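# Sort look-alike steel blanks into the tray by magnet

## Task

The grey-painted round blanks on the mat look identical, but some are steel and some are aluminium. Get all the steel ones resting inside the tray while every aluminium one stays outside it. At the end the tray must be upright and nothing may be moving, the switched-off magnet must not be carrying any blank, and nothing may count on the robot to stay where it is. Finish by releasing and withdrawing the arm.

## Robot and tools

Robot: one six-joint arm (UR7e-style) on a mount that can lift its base up to about 0.6 m and tilt it; the base looks roughly along +x. On its flange is a magnet gripper: a 48 mm barrel whose flat face ends 85 mm out. The face point is the centre of that face; its z axis points out of the face. Behind the barrel sit a 75 mm plate and a 22 mm thick block reaching 90 mm toward the gripper's -y, with a cable stub; they swing with the last joint (corners up to 92 mm from centre), so watch clearance when turning.

Magnet: it attracts steel and iron only, never aluminium, which is how the blanks are told apart. Switching takes about 0.1 s. Grip is strong (about 120 N on bare steel, less through paint) only when the face sits flat over the part's middle; at 1 mm the pull drops to a fifth, at 10 mm almost nothing. When on, a light steel part (under about 60 g) may leap up from about 10 mm. Off, a weak 0.3 N remains, so a steel piece under about 30 g may cling; check the face is bare. Only friction stops sideways slipping, so avoid tilting or fast moves while carrying. It also clamps to fixed steel and can pin the arm.

Scene frame: fixed to the table, origin on the tabletop under the arm, z = 0 at the table surface, +z up, +x out toward the work area, +y to the left looking along +x.

The action row: seven numbers, each in [-1, 1], in this order: dx, dy, dz, rx, ry, rz, magnet. The first six are an offset, not a pose, expressed in the face point's own axes; 1.0 equals 0.6 m or 180 degrees. rx, ry, rz form one rotation vector. The seventh is an absolute switch: above 0.01 means on, 0.01 or less means off; it stays as last sent.

execute_actions(actions): a list of actions; each action is a table of 1 to 15 rows, each row the seven numbers above, each row lasting one 1/30 s step. A shorter table keeps its final row for the remaining steps. Every row in a table is an offset from the pose at that table's start, not from the previous row; the first table counts from the pose in the latest reported result. Write literal numbers only, no expressions. An empty list just returns the current state and pictures. Big offsets may not finish within one table; send the remainder next.

move(target, speed, stop_force, blocking): target is one seven-number row, an offset from the pose in the latest result that reported one, in face-point axes; the magnet value is applied at the start. The face point travels straight, 0.5 to 10 s, and does not avoid obstacles. speed in m/s, 0.002 to 0.5 (default 0.25); rotation is capped at twice that in rad/s. stop_force in N, 9 to 40, not allowed in the first 0.2 s and not with blocking=false: the path ends when the wrist sensor feels that much extra push along the travel line, then backs off two steps. Use it with slow moves for touching down; omit it when lifting off a surface. blocking=false returns after 0.5 s; poll with wait(0); other motion calls are refused until it ends. The result adds a move: line whose ending is done, contact, off_target, moving, held or fault, with limits such as paced (pose clipped) or held (some steps blocked), and the remaining distance to target.

wait(seconds): 0 to 10, holds the last command. stop(): brakes a running move. zoom_image(camera, region): region [x0, y0, x1, y1] in pixels, at most 504 by 504; cameras are cam_head_left, cam_head_right, cam_high, cam_low, cam_wrist (each 672x504; calibration is supplied). read_manual(section): licence texts only. finished_scene(scene): closes the current scene by its number; irreversible.

Result lines: end_effector_position (m) and end_effector_quat_wxyz in the scene frame (the printed position can be slightly off at long reach; images are truth), velocities, Joint positions/velocities/torques, Wrist force and Wrist torque in face-point axes (noisy, offset up to about 4 N, saturating near 50 N; pressing on a surface reads as force back into the arm). magnet_out / magnet_back report piston position; part_present is 1 when a steel part is pulled with at least about 36 N, the quickest test of steel versus aluminium (painted parts must be very close). pose unreachable, cause and joint sent to its limit explain blocked or clipped steps (actions numbered from 0). Hand target and Off the commanded pose compare where the drive aims with where the arm is. Step readings may be marked HELD.

Control notes: commands lag about 0.17 s; each step the target is clipped to 100 mm and 16 degrees from the current pose. Joints are speed-limited, so large moves may arrive late.

Avoid: pressing beyond contact with a stiff arm; contact torque at a joint's load limit (141 N m for the first three, 26.3 N m for the wrists) or 150 N on the arm causes a 10 s stop. Long holding of loads heats motors (warning at 70 °C, brakes at 85 °C). Do not drop, slam or knock anything, tip the tray, or push anything off the table; loose items may occasionally be nudged by outside forces, so recheck before finishing.

Each tool is called after "Request:" by a JSON object that holds its "method" and its "body".

## Session

Request:
{"method": "execute_actions", "body": {"actions": []}}

Scene clock: 0.00 s.
end_effector_position=(+0.5620, +0.0819, +0.2858) magnet_out=0 magnet_back=1 part_present=0 end_effector_quat_wxyz=(-0.626, +0.724, -0.131, -0.260) end_effector_velocity=(-0.000, -0.001, +0.001) end_effector_angular_velocity=(-0.000, -0.001, -0.000)
Joint positions: [-0.388 -0.389  1.091  0.182 -0.988 -1.77 ]
Joint velocities: [-0.001 -0.    -0.    -0.    -0.     0.   ]
Joint torques (N m, as the arm reports them, + toward a larger angle): no reading
Wrist force (N, on the end effector, along its own x y z axes, offset not removed): no reading
Wrist torque (N m, same axes, about the end effector's origin, offset not removed): no reading
Hand target: +0.562, +0.082, +0.286; -0.626, +0.724, -0.131, -0.260

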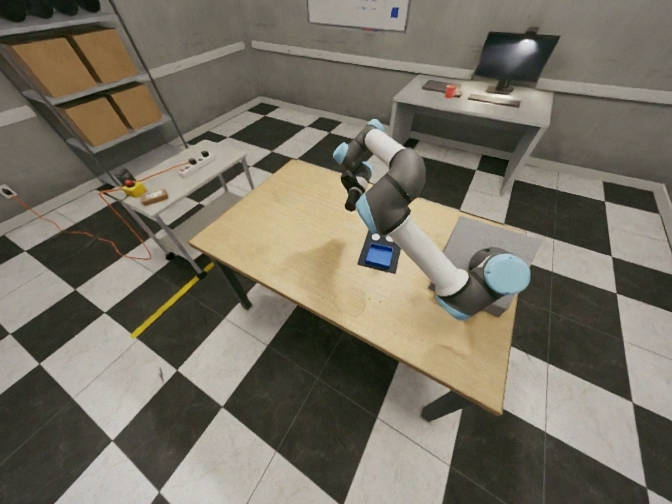

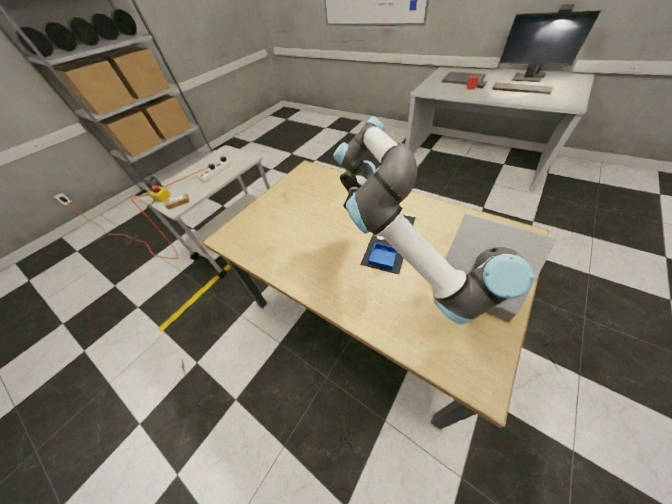

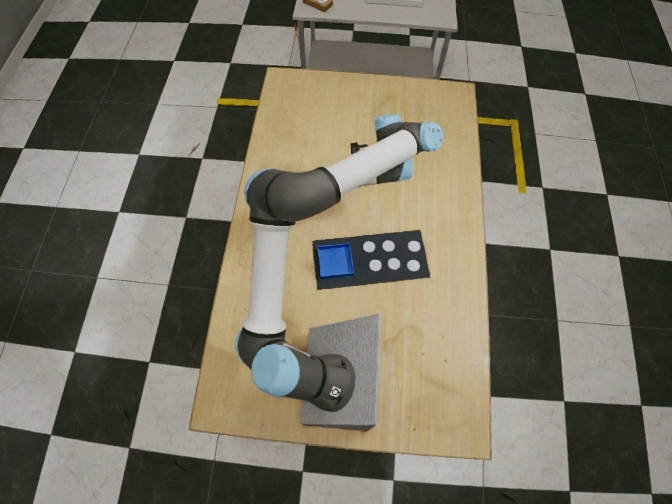

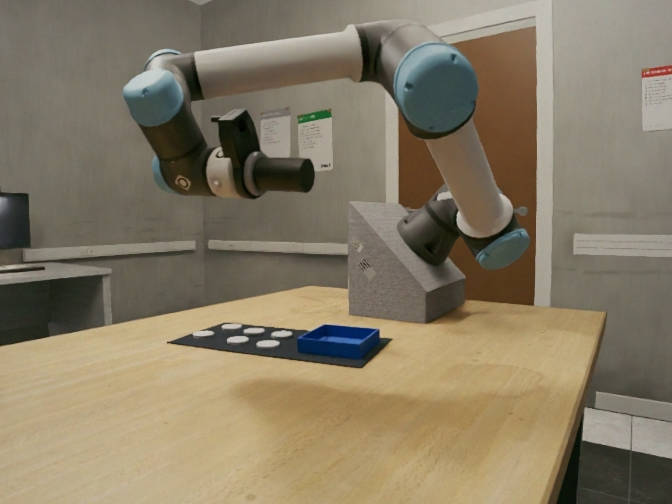

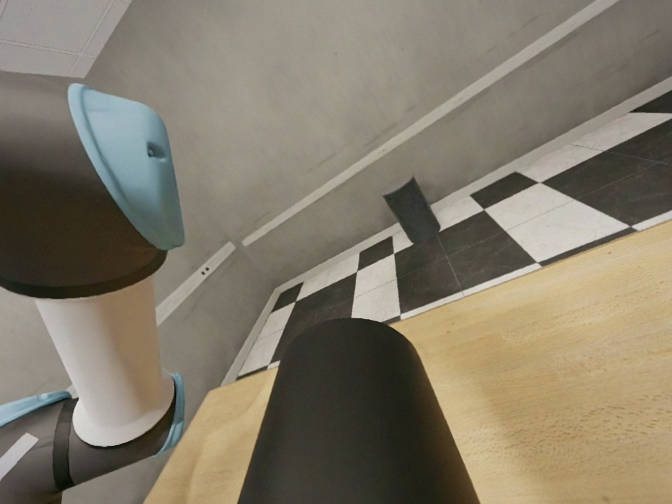

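Request:
{"method": "zoom_image", "body": {"camera": "cam_high", "region": [300, 220, 440, 300]}}

Request:
{"method": "zoom_image", "body": {"camera": "cam_low", "region": [160, 310, 400, 380]}}

Region (300, 220, 440, 300) of cam_high's 672x504 image, scaled by 3.600, with more detail than that image has; it fills the top 288 rows of this view, and the rest is white.

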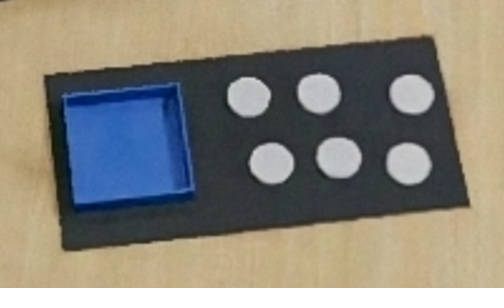

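Region (160, 310, 400, 380) of cam_low's 672x504 image, scaled by 2.100, with more detail than that image has; it fills the top 147 rows of this view, and the rest is white.

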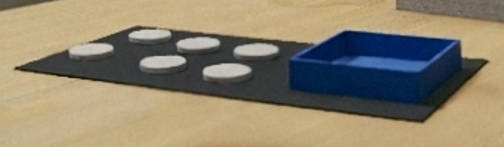

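Request:
{"method": "move", "body": {"target": [-0.213,0.24,-0.319,-0.4396,0.1826,-0.092,0], "speed": 0.25}}

Scene clock: 21.63 s.
end_effector_position=(+0.4223, -0.1477, +0.2500) magnet_out=0 magnet_back=1 part_present=0 end_effector_quat_wxyz=(-0.000, +1.000, +0.000, -0.001) end_effector_velocity=(-0.001, -0.001, -0.001) end_effector_angular_velocity=(-0.009, -0.006, +0.000)
Joint positions: [-0.774 -0.92   2.037 -2.006 -1.11  -1.045]
Joint velocities: [-0.002 -0.001  0.01  -0.02  -0.001  0.003]
Joint torques (N m, as the arm reports them, + toward a larger angle): [-34.65 -32.19 -16.29  -5.23  -1.39   1.96]
Wrist force (N, on the end effector, along its own x y z axes, offset not removed): [-1.3 1.9 0.5]
Wrist torque (N m, same axes, about the end effector's origin, offset not removed): [0.24 0.02 -0.04]
Hand target: +0.422, -0.148, +0.250; +0.000, +1.000, +0.001, -0.001
Off the commanded pose: 0.001 m, 0 deg.
move: done
camera_calibration (this result's frames):
cam_wrist: T_world_to_cam=[[0.999026, -0.0394606, -0.0197528, -0.41247], [-0.0310323, -0.946473, 0.321288, -0.165294], [-0.0313737, -0.320362, -0.946775, 0.291196], [0, 0, 0, 1]] pos_world=[0.416074, -0.0794343, 0.320657]

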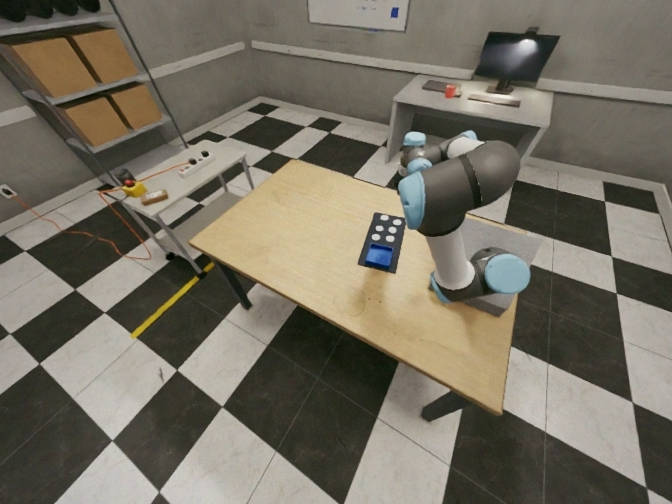

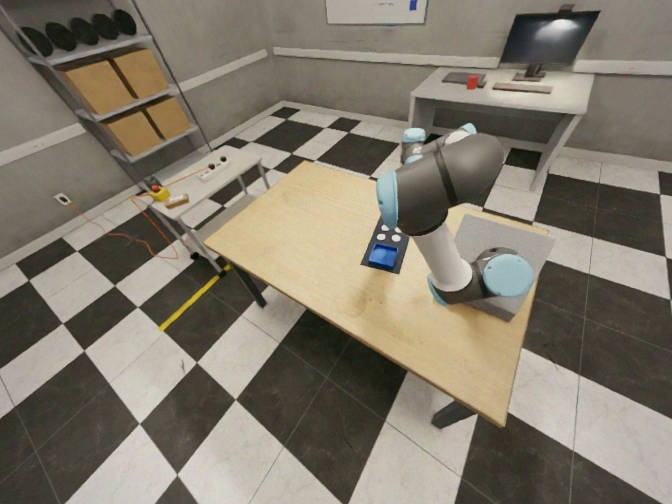

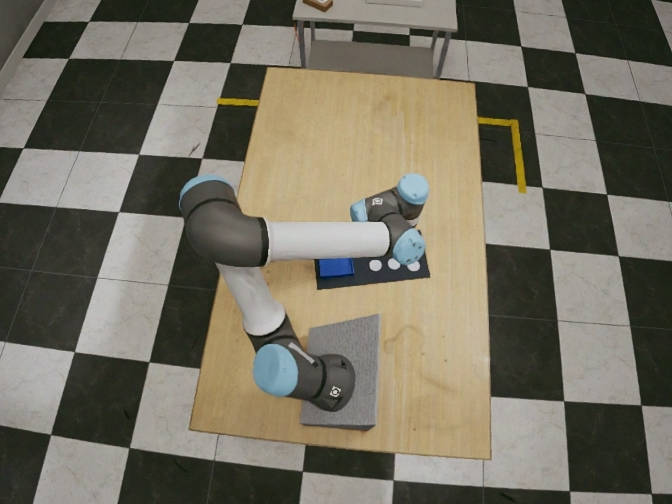

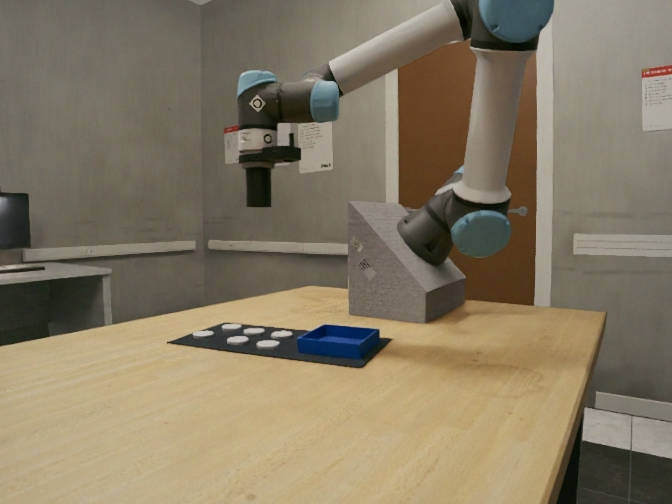

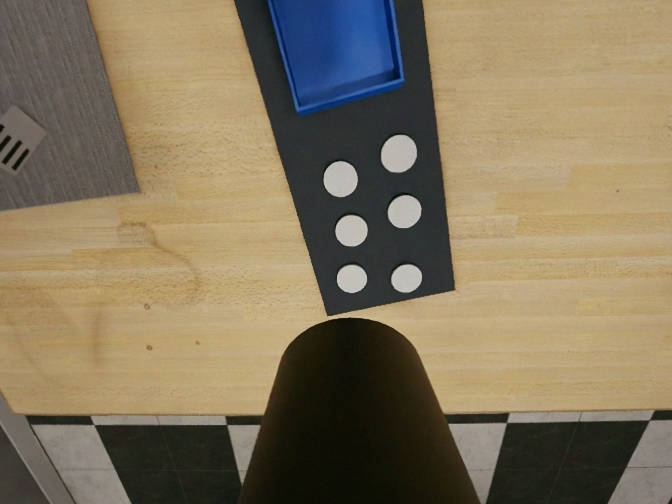

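Request:
{"method": "zoom_image", "body": {"camera": "cam_wrist", "region": [250, 60, 490, 320]}}

Region (250, 60, 490, 320) of cam_wrist's 672x504 image, scaled by 1.938, with more detail than that image has; it fills the left 465 columns of this view, and the rest is white.

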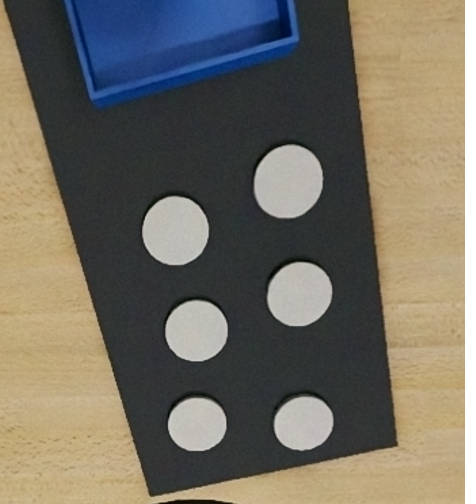

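Request:
{"method": "move", "body": {"target": [0.0023,0.1283,0.3667,0,0,0,0], "speed": 0.25}}

Scene clock: 30.37 s.
end_effector_position=(+0.4231, -0.2241, +0.0302) magnet_out=0 magnet_back=1 part_present=0 end_effector_quat_wxyz=(-0.000, +1.000, +0.000, -0.001) end_effector_velocity=(+0.001, -0.001, -0.002) end_effector_angular_velocity=(-0.001, -0.001, +0.001)
Joint positions: [-0.628 -0.396  2.03  -2.588 -1.022 -0.912]
Joint velocities: [ 0.002  0.006 -0.005 -0.005  0.001  0.002]
Joint torques (N m, as the arm reports them, + toward a larger angle): [-24.6  -20.11 -18.86  -5.04   2.02   1.99]
Wrist force (N, on the end effector, along its own x y z axes, offset not removed): [-1.7 1.6 -0.1]
Wrist torque (N m, same axes, about the end effector's origin, offset not removed): [0.26 -0.12 -0.05]
Hand target: +0.423, -0.224, +0.030; -0.000, +1.000, +0.000, -0.001
Off the commanded pose: 0.000 m, 0 deg.
move: done
camera_calibration (this result's frames):
cam_wrist: T_world_to_cam=[[0.999022, -0.039525, -0.0198013, -0.420663], [-0.0310726, -0.946419, 0.321443, -0.167023], [-0.0314453, -0.320513, -0.946722, 0.0586396], [0, 0, 0, 1]] pos_world=[0.416906, -0.155906, 0.100874]

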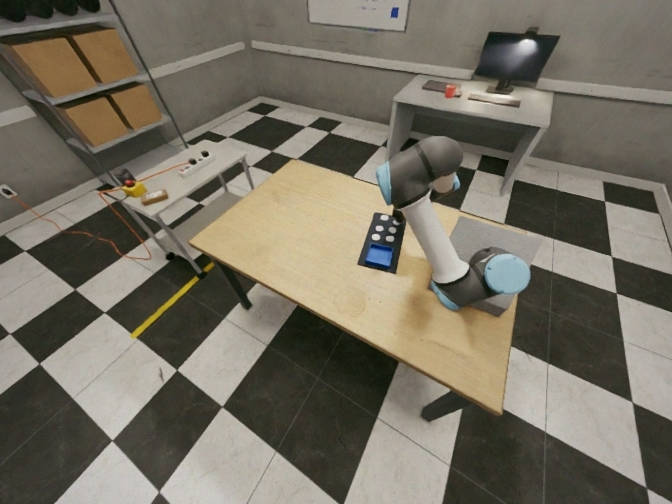

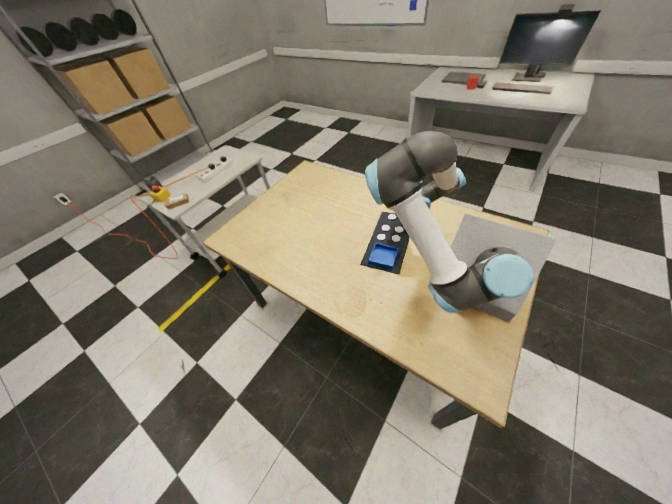

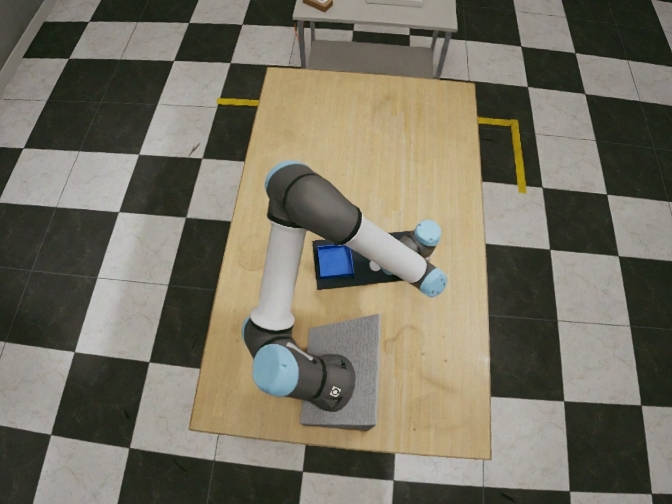

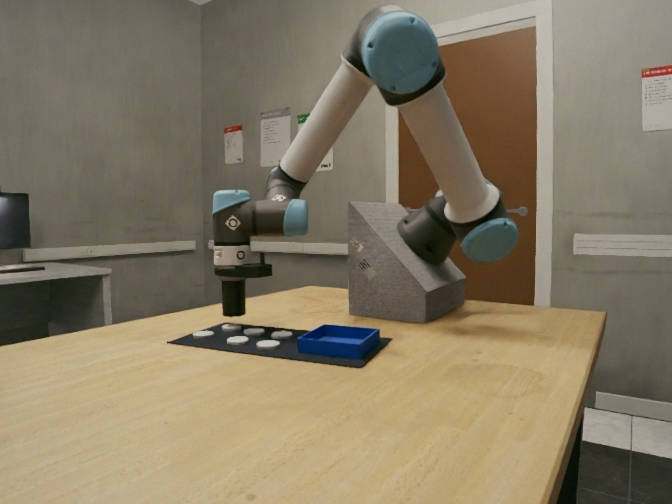

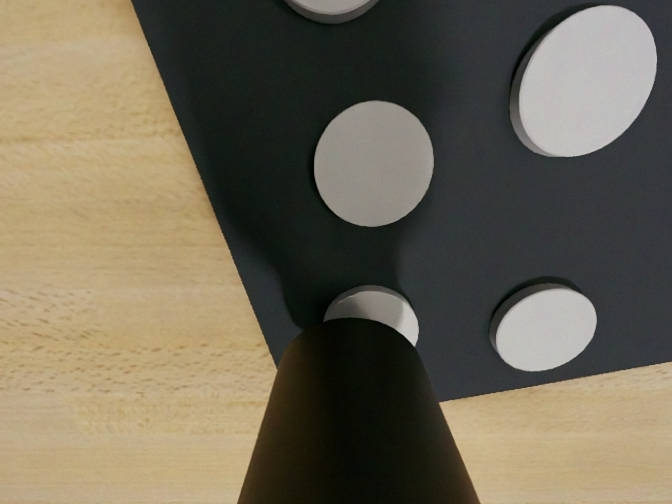

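Request:
{"method": "move", "body": {"target": [0.0133,-0.005,0.025,0,0,0,0], "speed": 0.05}}

Request:
{"method": "move", "body": {"target": [0,0,0.025,0,0,0,0], "speed": 0.003, "stop_force": 10}}

Scene clock: 39.23 s.
end_effector_position=(+0.4309, -0.2212, +0.0155) magnet_out=0 magnet_back=1 part_present=0 end_effector_quat_wxyz=(-0.000, +1.000, +0.000, -0.001) end_effector_velocity=(+0.002, +0.000, -0.002) end_effector_angular_velocity=(-0.001, -0.001, +0.001)
Joint positions: [-0.595 -0.371  2.013 -2.612 -1.003 -0.88 ]
Joint velocities: [ 0.006  0.004 -0.003 -0.005  0.003  0.006]
Joint torques (N m, as the arm reports them, + toward a larger angle): [-26.75 -20.87 -19.24  -5.05   1.3    2.41]
Wrist force (N, on the end effector, along its own x y z axes, offset not removed): [-1.8 0.4 -2.9]
Wrist torque (N m, same axes, about the end effector's origin, offset not removed): [0.10 0.15 0.06]
Hand target: +0.431, -0.221, +0.015; -0.000, +1.000, +0.000, -0.001
Off the commanded pose: 0.000 m, 0 deg.
move: done
camera_calibration (this result's frames):
cam_wrist: T_world_to_cam=[[0.999022, -0.0395238, -0.0198118, -0.428613], [-0.0310674, -0.946413, 0.321462, -0.15927], [-0.0314555, -0.320532, -0.946715, 0.0458963], [0, 0, 0, 1]] pos_world=[0.42469, -0.152965, 0.0861585]

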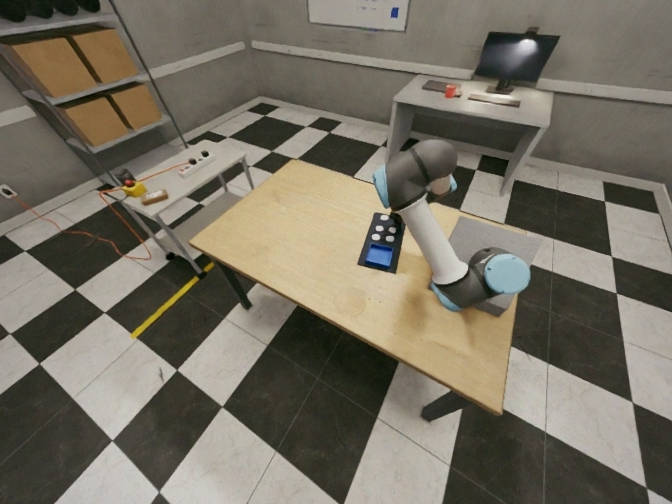

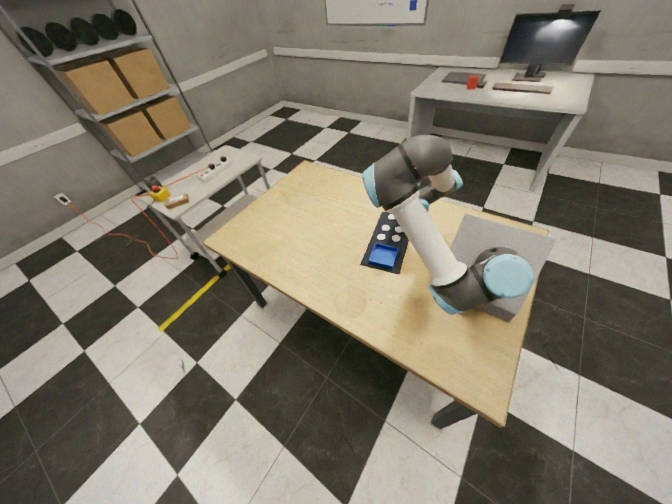

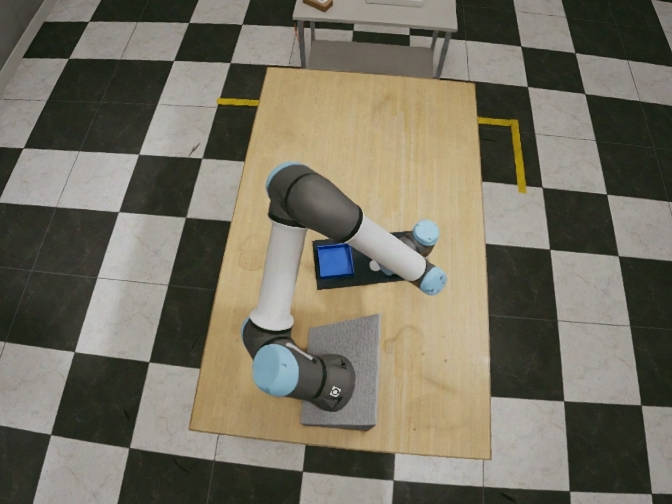

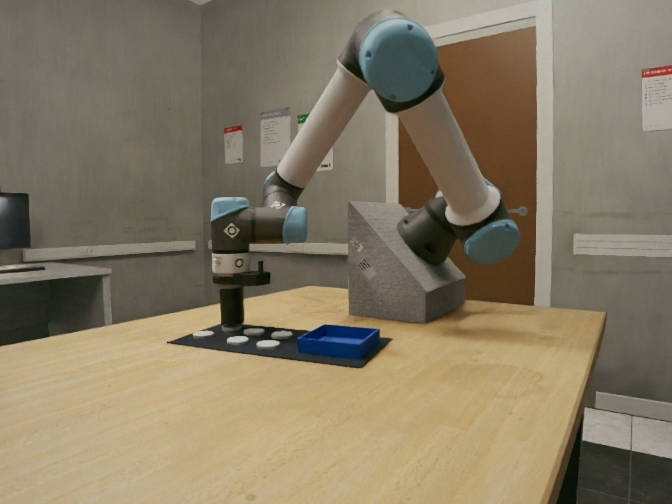

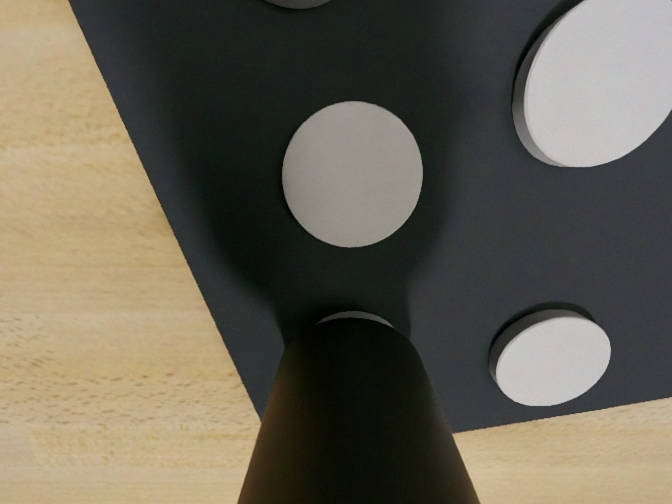

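Scene clock: 42.20 s.
end_effector_position=(+0.4309, -0.2212, +0.0078) magnet_out=0 magnet_back=1 part_present=0 end_effector_quat_wxyz=(-0.000, +1.000, +0.000, -0.001) end_effector_velocity=(-0.000, +0.001, +0.001) end_effector_angular_velocity=(+0.003, +0.000, -0.000)
Joint positions: [-0.586 -0.355  2.011 -2.631 -0.998 -0.871]
Joint velocities: [-0.001 -0.002  0.001  0.004  0.001 -0.002]
Joint torques (N m, as the arm reports them, + toward a larger angle): [-30.5  -37.69  -5.4    2.21   0.75  -1.92]
Wrist force (N, on the end effector, along its own x y z axes, offset not removed): [-5.0 -2.7 -28.0]
Wrist torque (N m, same axes, about the end effector's origin, offset not removed): [-0.05 0.40 0.00]
Hand target: +0.431, -0.221, +0.008; -0.000, +1.000, +0.000, -0.001
Off the commanded pose: 0.007 m, 0 deg.
move: contact
camera_calibration (this result's frames):
cam_wrist: T_world_to_cam=[[0.999024, -0.0395562, -0.0196715, -0.428818], [-0.0311405, -0.946383, 0.321541, -0.156769], [-0.0313357, -0.320614, -0.946691, 0.0384862], [0, 0, 0, 1]] pos_world=[0.424723, -0.152987, 0.0784067]

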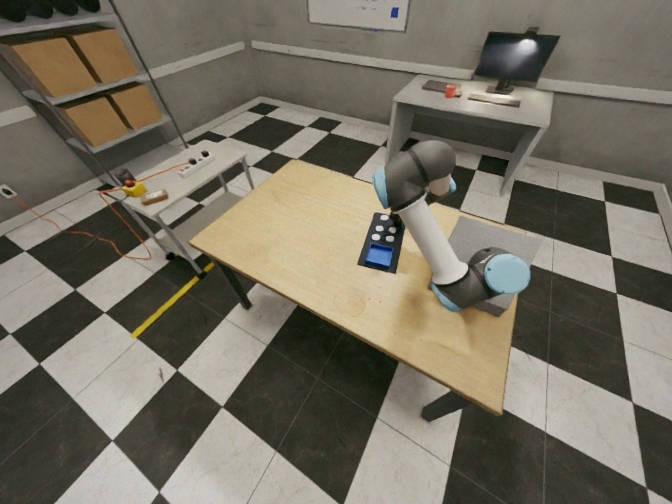

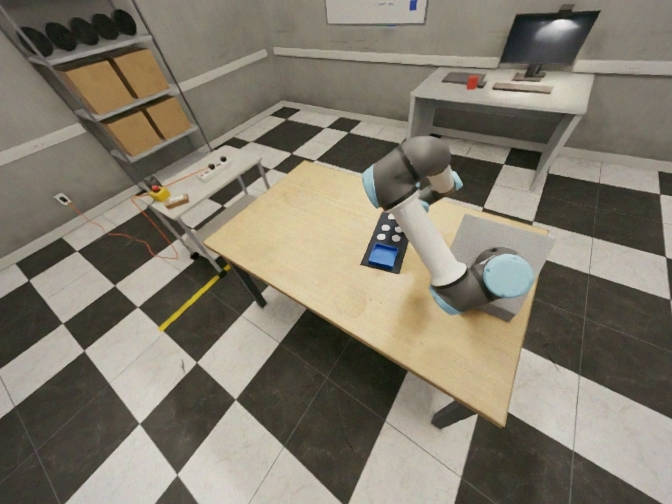

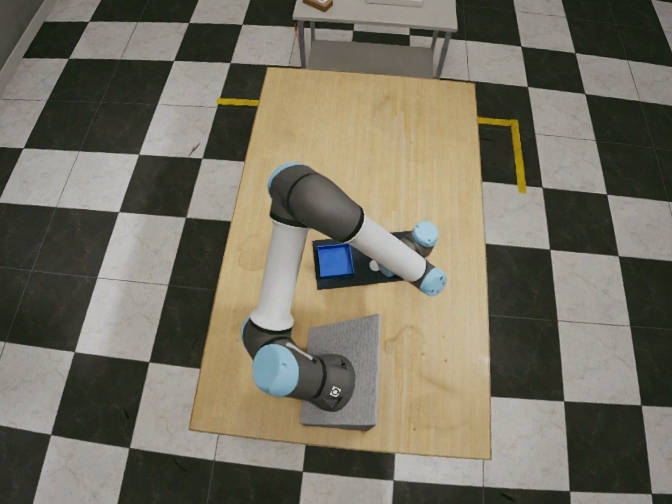

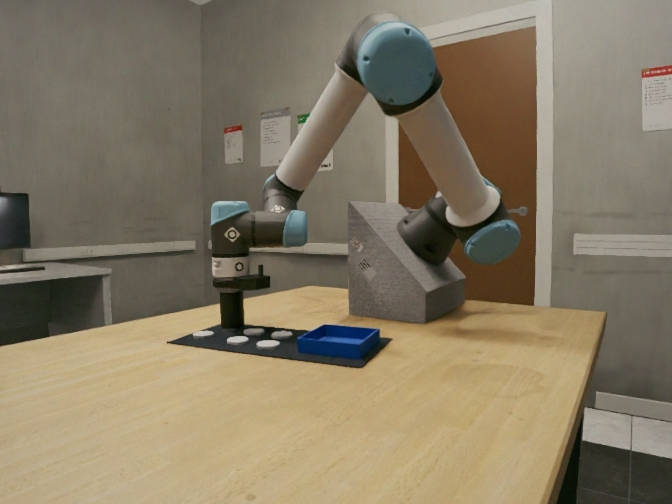

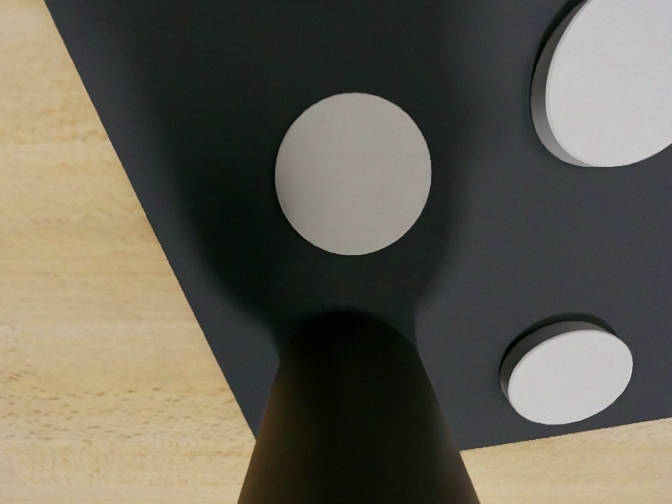

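Top at ≈0.008. Magnet on, ease up slightly.

Request:
{"method": "execute_actions", "body": {"actions": [[[0,0,-0.001,0,0,0,1],[0,0,-0.001,0,0,0,1],[0,0,-0.001,0,0,0,1],[0,0,-0.001,0,0,0,1],[0,0,-0.001,0,0,0,1],[0,0,-0.002,0,0,0,1],[0,0,-0.004,0,0,0,1],[0,0,-0.008,0,0,0,1],[0,0,-0.012,0,0,0,1],[0,0,-0.016,0,0,0,1],[0,0,-0.02,0,0,0,1]]]}}

Scene clock: 44.63 s.
end_effector_position=(+0.4310, -0.2213, +0.0168) magnet_out=1 magnet_back=0 part_present=0 end_effector_quat_wxyz=(-0.000, +1.000, +0.000, -0.001) end_effector_velocity=(+0.000, +0.000, +0.025) end_effector_angular_velocity=(-0.000, -0.000, +0.000)
Joint positions: [-0.597 -0.374  2.014 -2.61  -1.004 -0.881]
Joint velocities: [-0.029 -0.05   0.008  0.057 -0.017 -0.029]
Joint torques (N m, as the arm reports them, + toward a larger angle): [-37.06 -47.91  -3.7    0.45  -1.5   -1.76]
Wrist force (N, on the end effector, along its own x y z axes, offset not removed): [0.4 0.5 -1.1]
Wrist torque (N m, same axes, about the end effector's origin, offset not removed): [0.17 -0.26 0.07]
Hand target: +0.431, -0.221, +0.020; -0.000, +1.000, +0.000, -0.001
Off the commanded pose: 0.003 m, 0 deg.
Step readings (end_effector_position):
0: (+0.4309, -0.2212, +0.0080)
1: (+0.4309, -0.2212, +0.0080)
2: (+0.4309, -0.2212, +0.0080)
4: (+0.4309, -0.2212, +0.0081)
8: (+0.4309, -0.2212, +0.0086)
15: end_effector_position above
camera_calibration (this result's frames):
cam_wrist: T_world_to_cam=[[0.999025, -0.0395836, -0.0195257, -0.428699], [-0.0312099, -0.946346, 0.321644, -0.159655], [-0.0312099, -0.320721, -0.946659, 0.0469132], [0, 0, 0, 1]] pos_world=[0.424762, -0.153013, 0.0873923]

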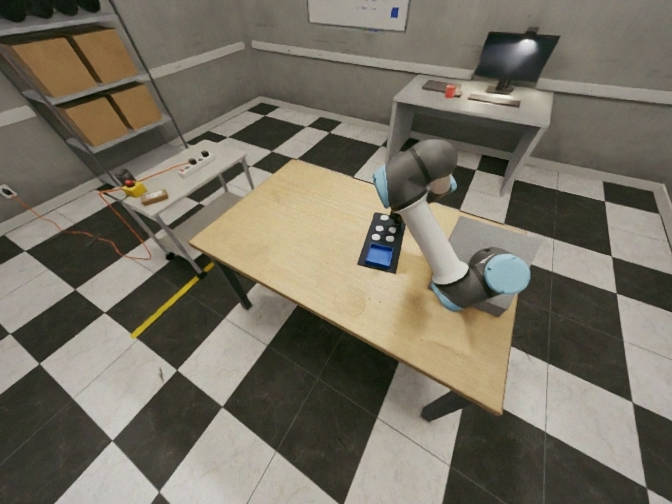

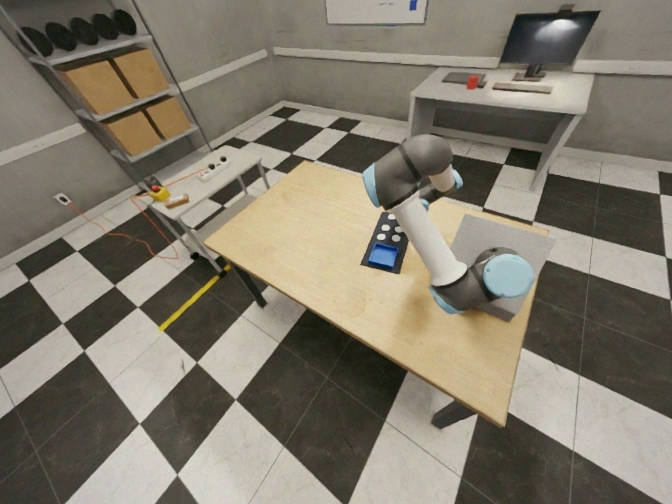

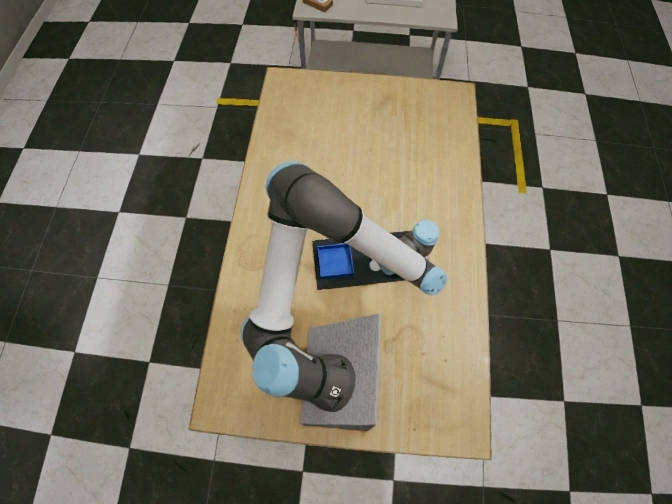

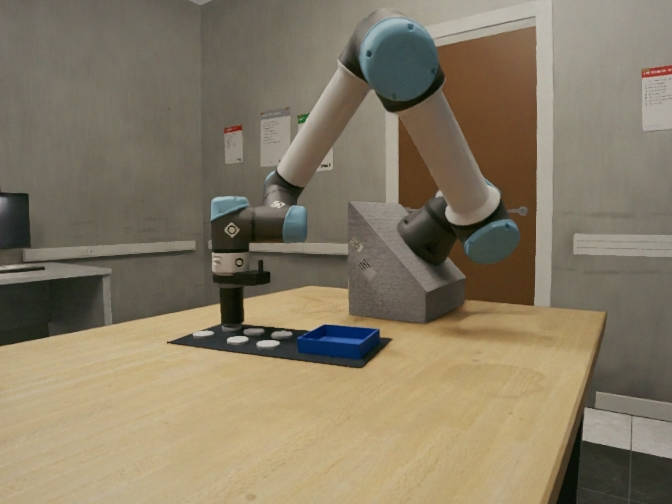

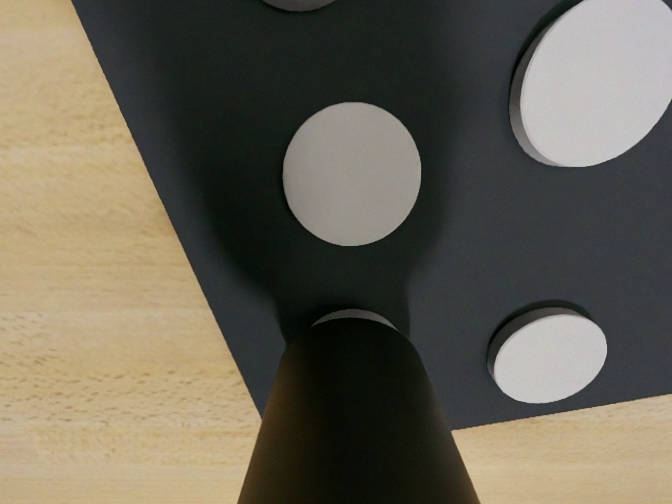

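Request:
{"method": "move", "body": {"target": [0.1217,0.001,0.011,0,0,0,0], "speed": 0.15}}

Request:
{"method": "execute_actions", "body": {"actions": [[[0,0,0,0,0,0,1],[0,0,0,0,0,0,1],[0,0,0,0,0,0,1],[0,0,0,0,0,0,1],[0,0,0,0,0,0,1],[0,0,-0.002,0,0,0,1],[0,0,-0.004,0,0,0,1],[0,0,-0.008,0,0,0,1],[0,0,-0.012,0,0,0,1],[0,0,-0.016,0,0,0,1]]]}}

Scene clock: 48.93 s.
end_effector_position=(+0.5036, -0.2220, +0.0101) magnet_out=0 magnet_back=1 part_present=0 end_effector_quat_wxyz=(-0.000, +1.000, +0.000, -0.001) end_effector_velocity=(+0.003, -0.001, +0.000) end_effector_angular_velocity=(-0.001, -0.001, -0.000)
Joint positions: [-0.498 -0.345  1.83  -2.511 -0.951 -0.781]
Joint velocities: [ 0.002  0.003 -0.009  0.004  0.001  0.003]
Joint torques (N m, as the arm reports them, + toward a larger angle): [-29.8  -25.1  -21.83   0.13   1.86   2.22]
Wrist force (N, on the end effector, along its own x y z axes, offset not removed): [-0.8 -1.5 -1.1]
Wrist torque (N m, same axes, about the end effector's origin, offset not removed): [-0.04 -0.01 0.13]
Hand target: +0.504, -0.222, +0.010; -0.000, +1.000, +0.000, -0.001
Off the commanded pose: 0.000 m, 0 deg.
move: done
camera_calibration (this result's frames):
cam_wrist: T_world_to_cam=[[0.999027, -0.0396071, -0.019405, -0.501452], [-0.0312647, -0.94628, 0.321832, -0.155899], [-0.0311095, -0.320912, -0.946598, 0.0425679], [0, 0, 0, 1]] pos_world=[0.497414, -0.153725, 0.0807374]

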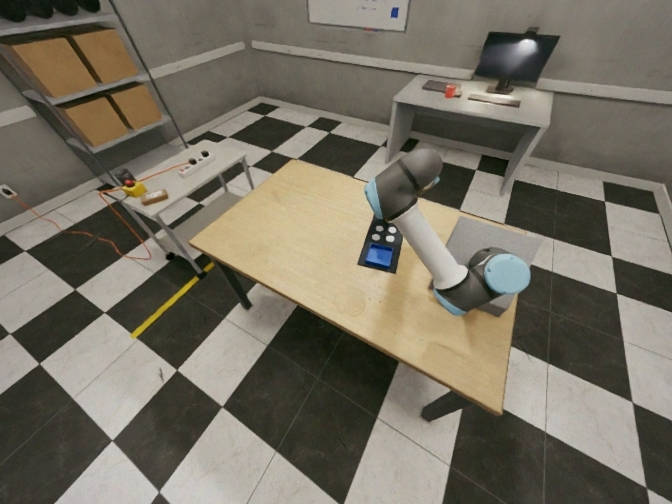

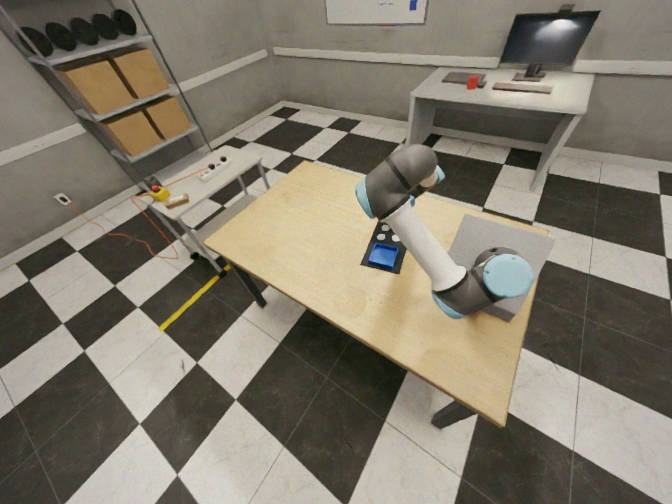

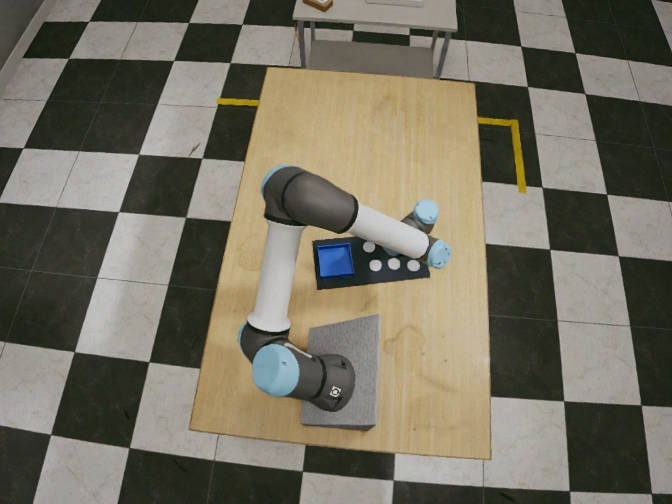

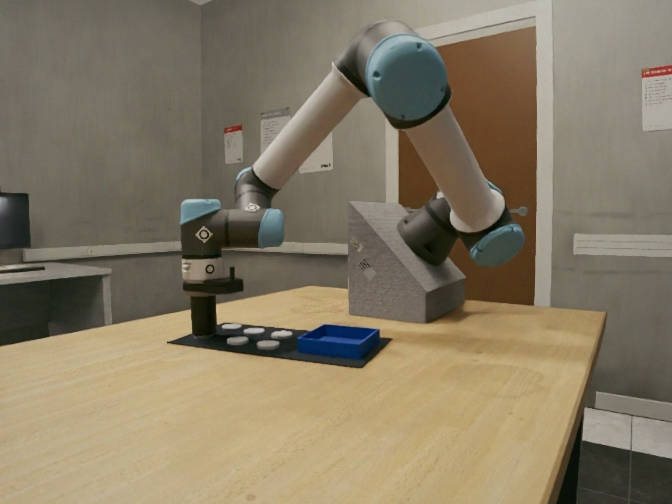

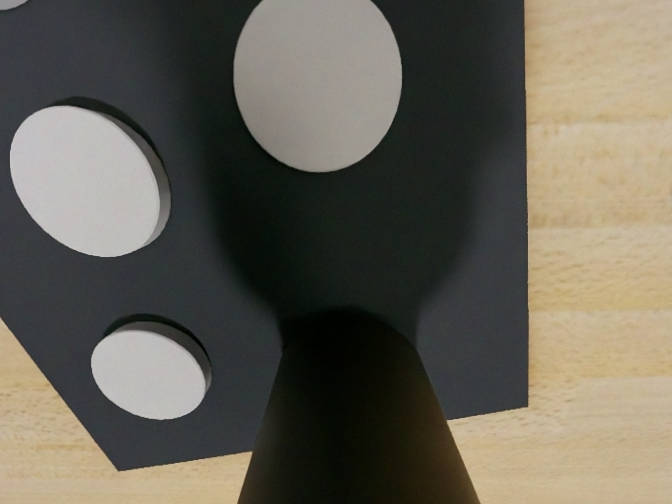

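Scene clock: 49.43 s.
end_effector_position=(+0.5037, -0.2220, +0.0177) magnet_out=1 magnet_back=0 part_present=1 end_effector_quat_wxyz=(-0.000, +1.000, +0.000, -0.001) end_effector_velocity=(-0.001, +0.000, +0.017) end_effector_angular_velocity=(-0.000, +0.001, -0.000)
Joint positions: [-0.507 -0.358  1.832 -2.495 -0.955 -0.79 ]
Joint velocities: [-0.019 -0.031  0.007  0.037 -0.011 -0.02 ]
Joint torques (N m, as the arm reports them, + toward a larger angle): [-42.   -49.06  -5.98  -0.07  -1.42  -1.94]
Wrist force (N, on the end effector, along its own x y z axes, offset not removed): [2.4 2.2 0.9]
Wrist torque (N m, same axes, about the end effector's origin, offset not removed): [0.12 -0.28 0.22]
Hand target: +0.504, -0.222, +0.020; -0.000, +1.000, +0.000, -0.001
Off the commanded pose: 0.002 m, 0 deg.
Step readings (end_effector_position):
0: (+0.5036, -0.2220, +0.0101)
1: (+0.5037, -0.2220, +0.0101)
2: (+0.5037, -0.2220, +0.0101)
4: (+0.5037, -0.2220, +0.0101)
8: (+0.5037, -0.2220, +0.0104)
15: end_effector_position above
camera_calibration (this result's frames):
cam_wrist: T_world_to_cam=[[0.999027, -0.0396303, -0.0193275, -0.501344], [-0.0313112, -0.946276, 0.321841, -0.158311], [-0.0310438, -0.320923, -0.946596, 0.0496548], [0, 0, 0, 1]] pos_world=[0.497441, -0.153739, 0.0882645]

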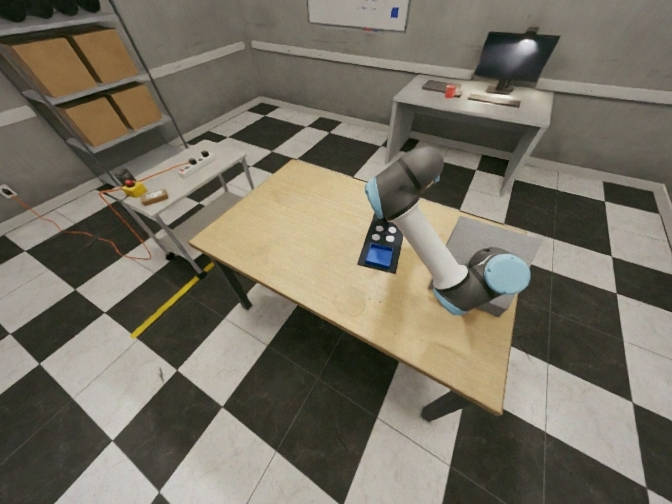

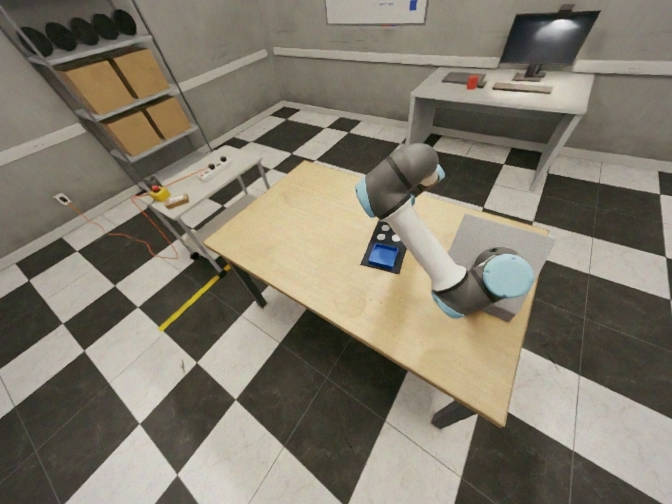

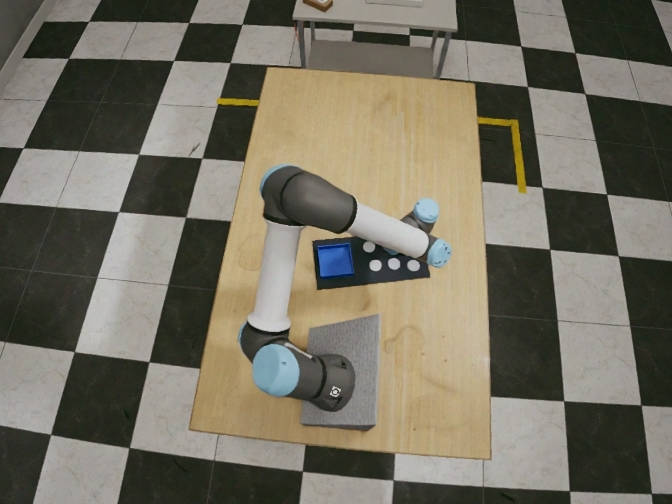

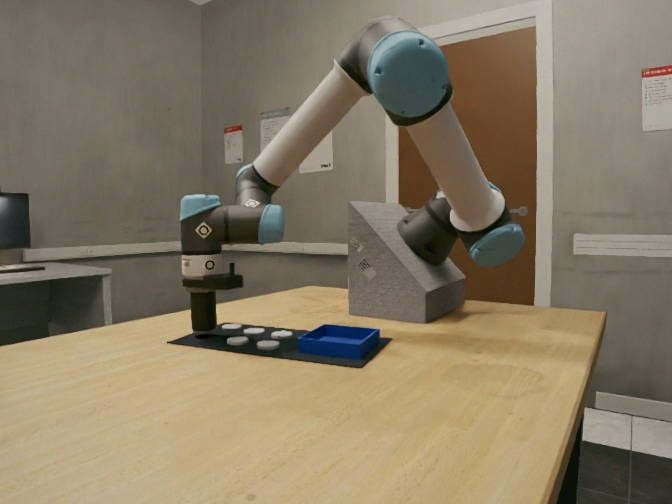

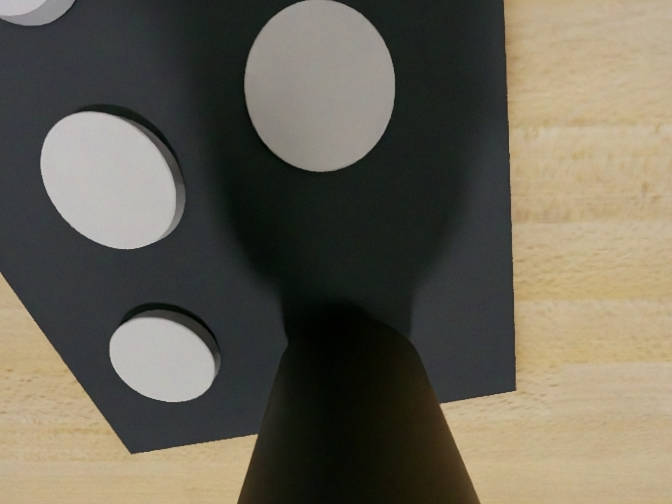

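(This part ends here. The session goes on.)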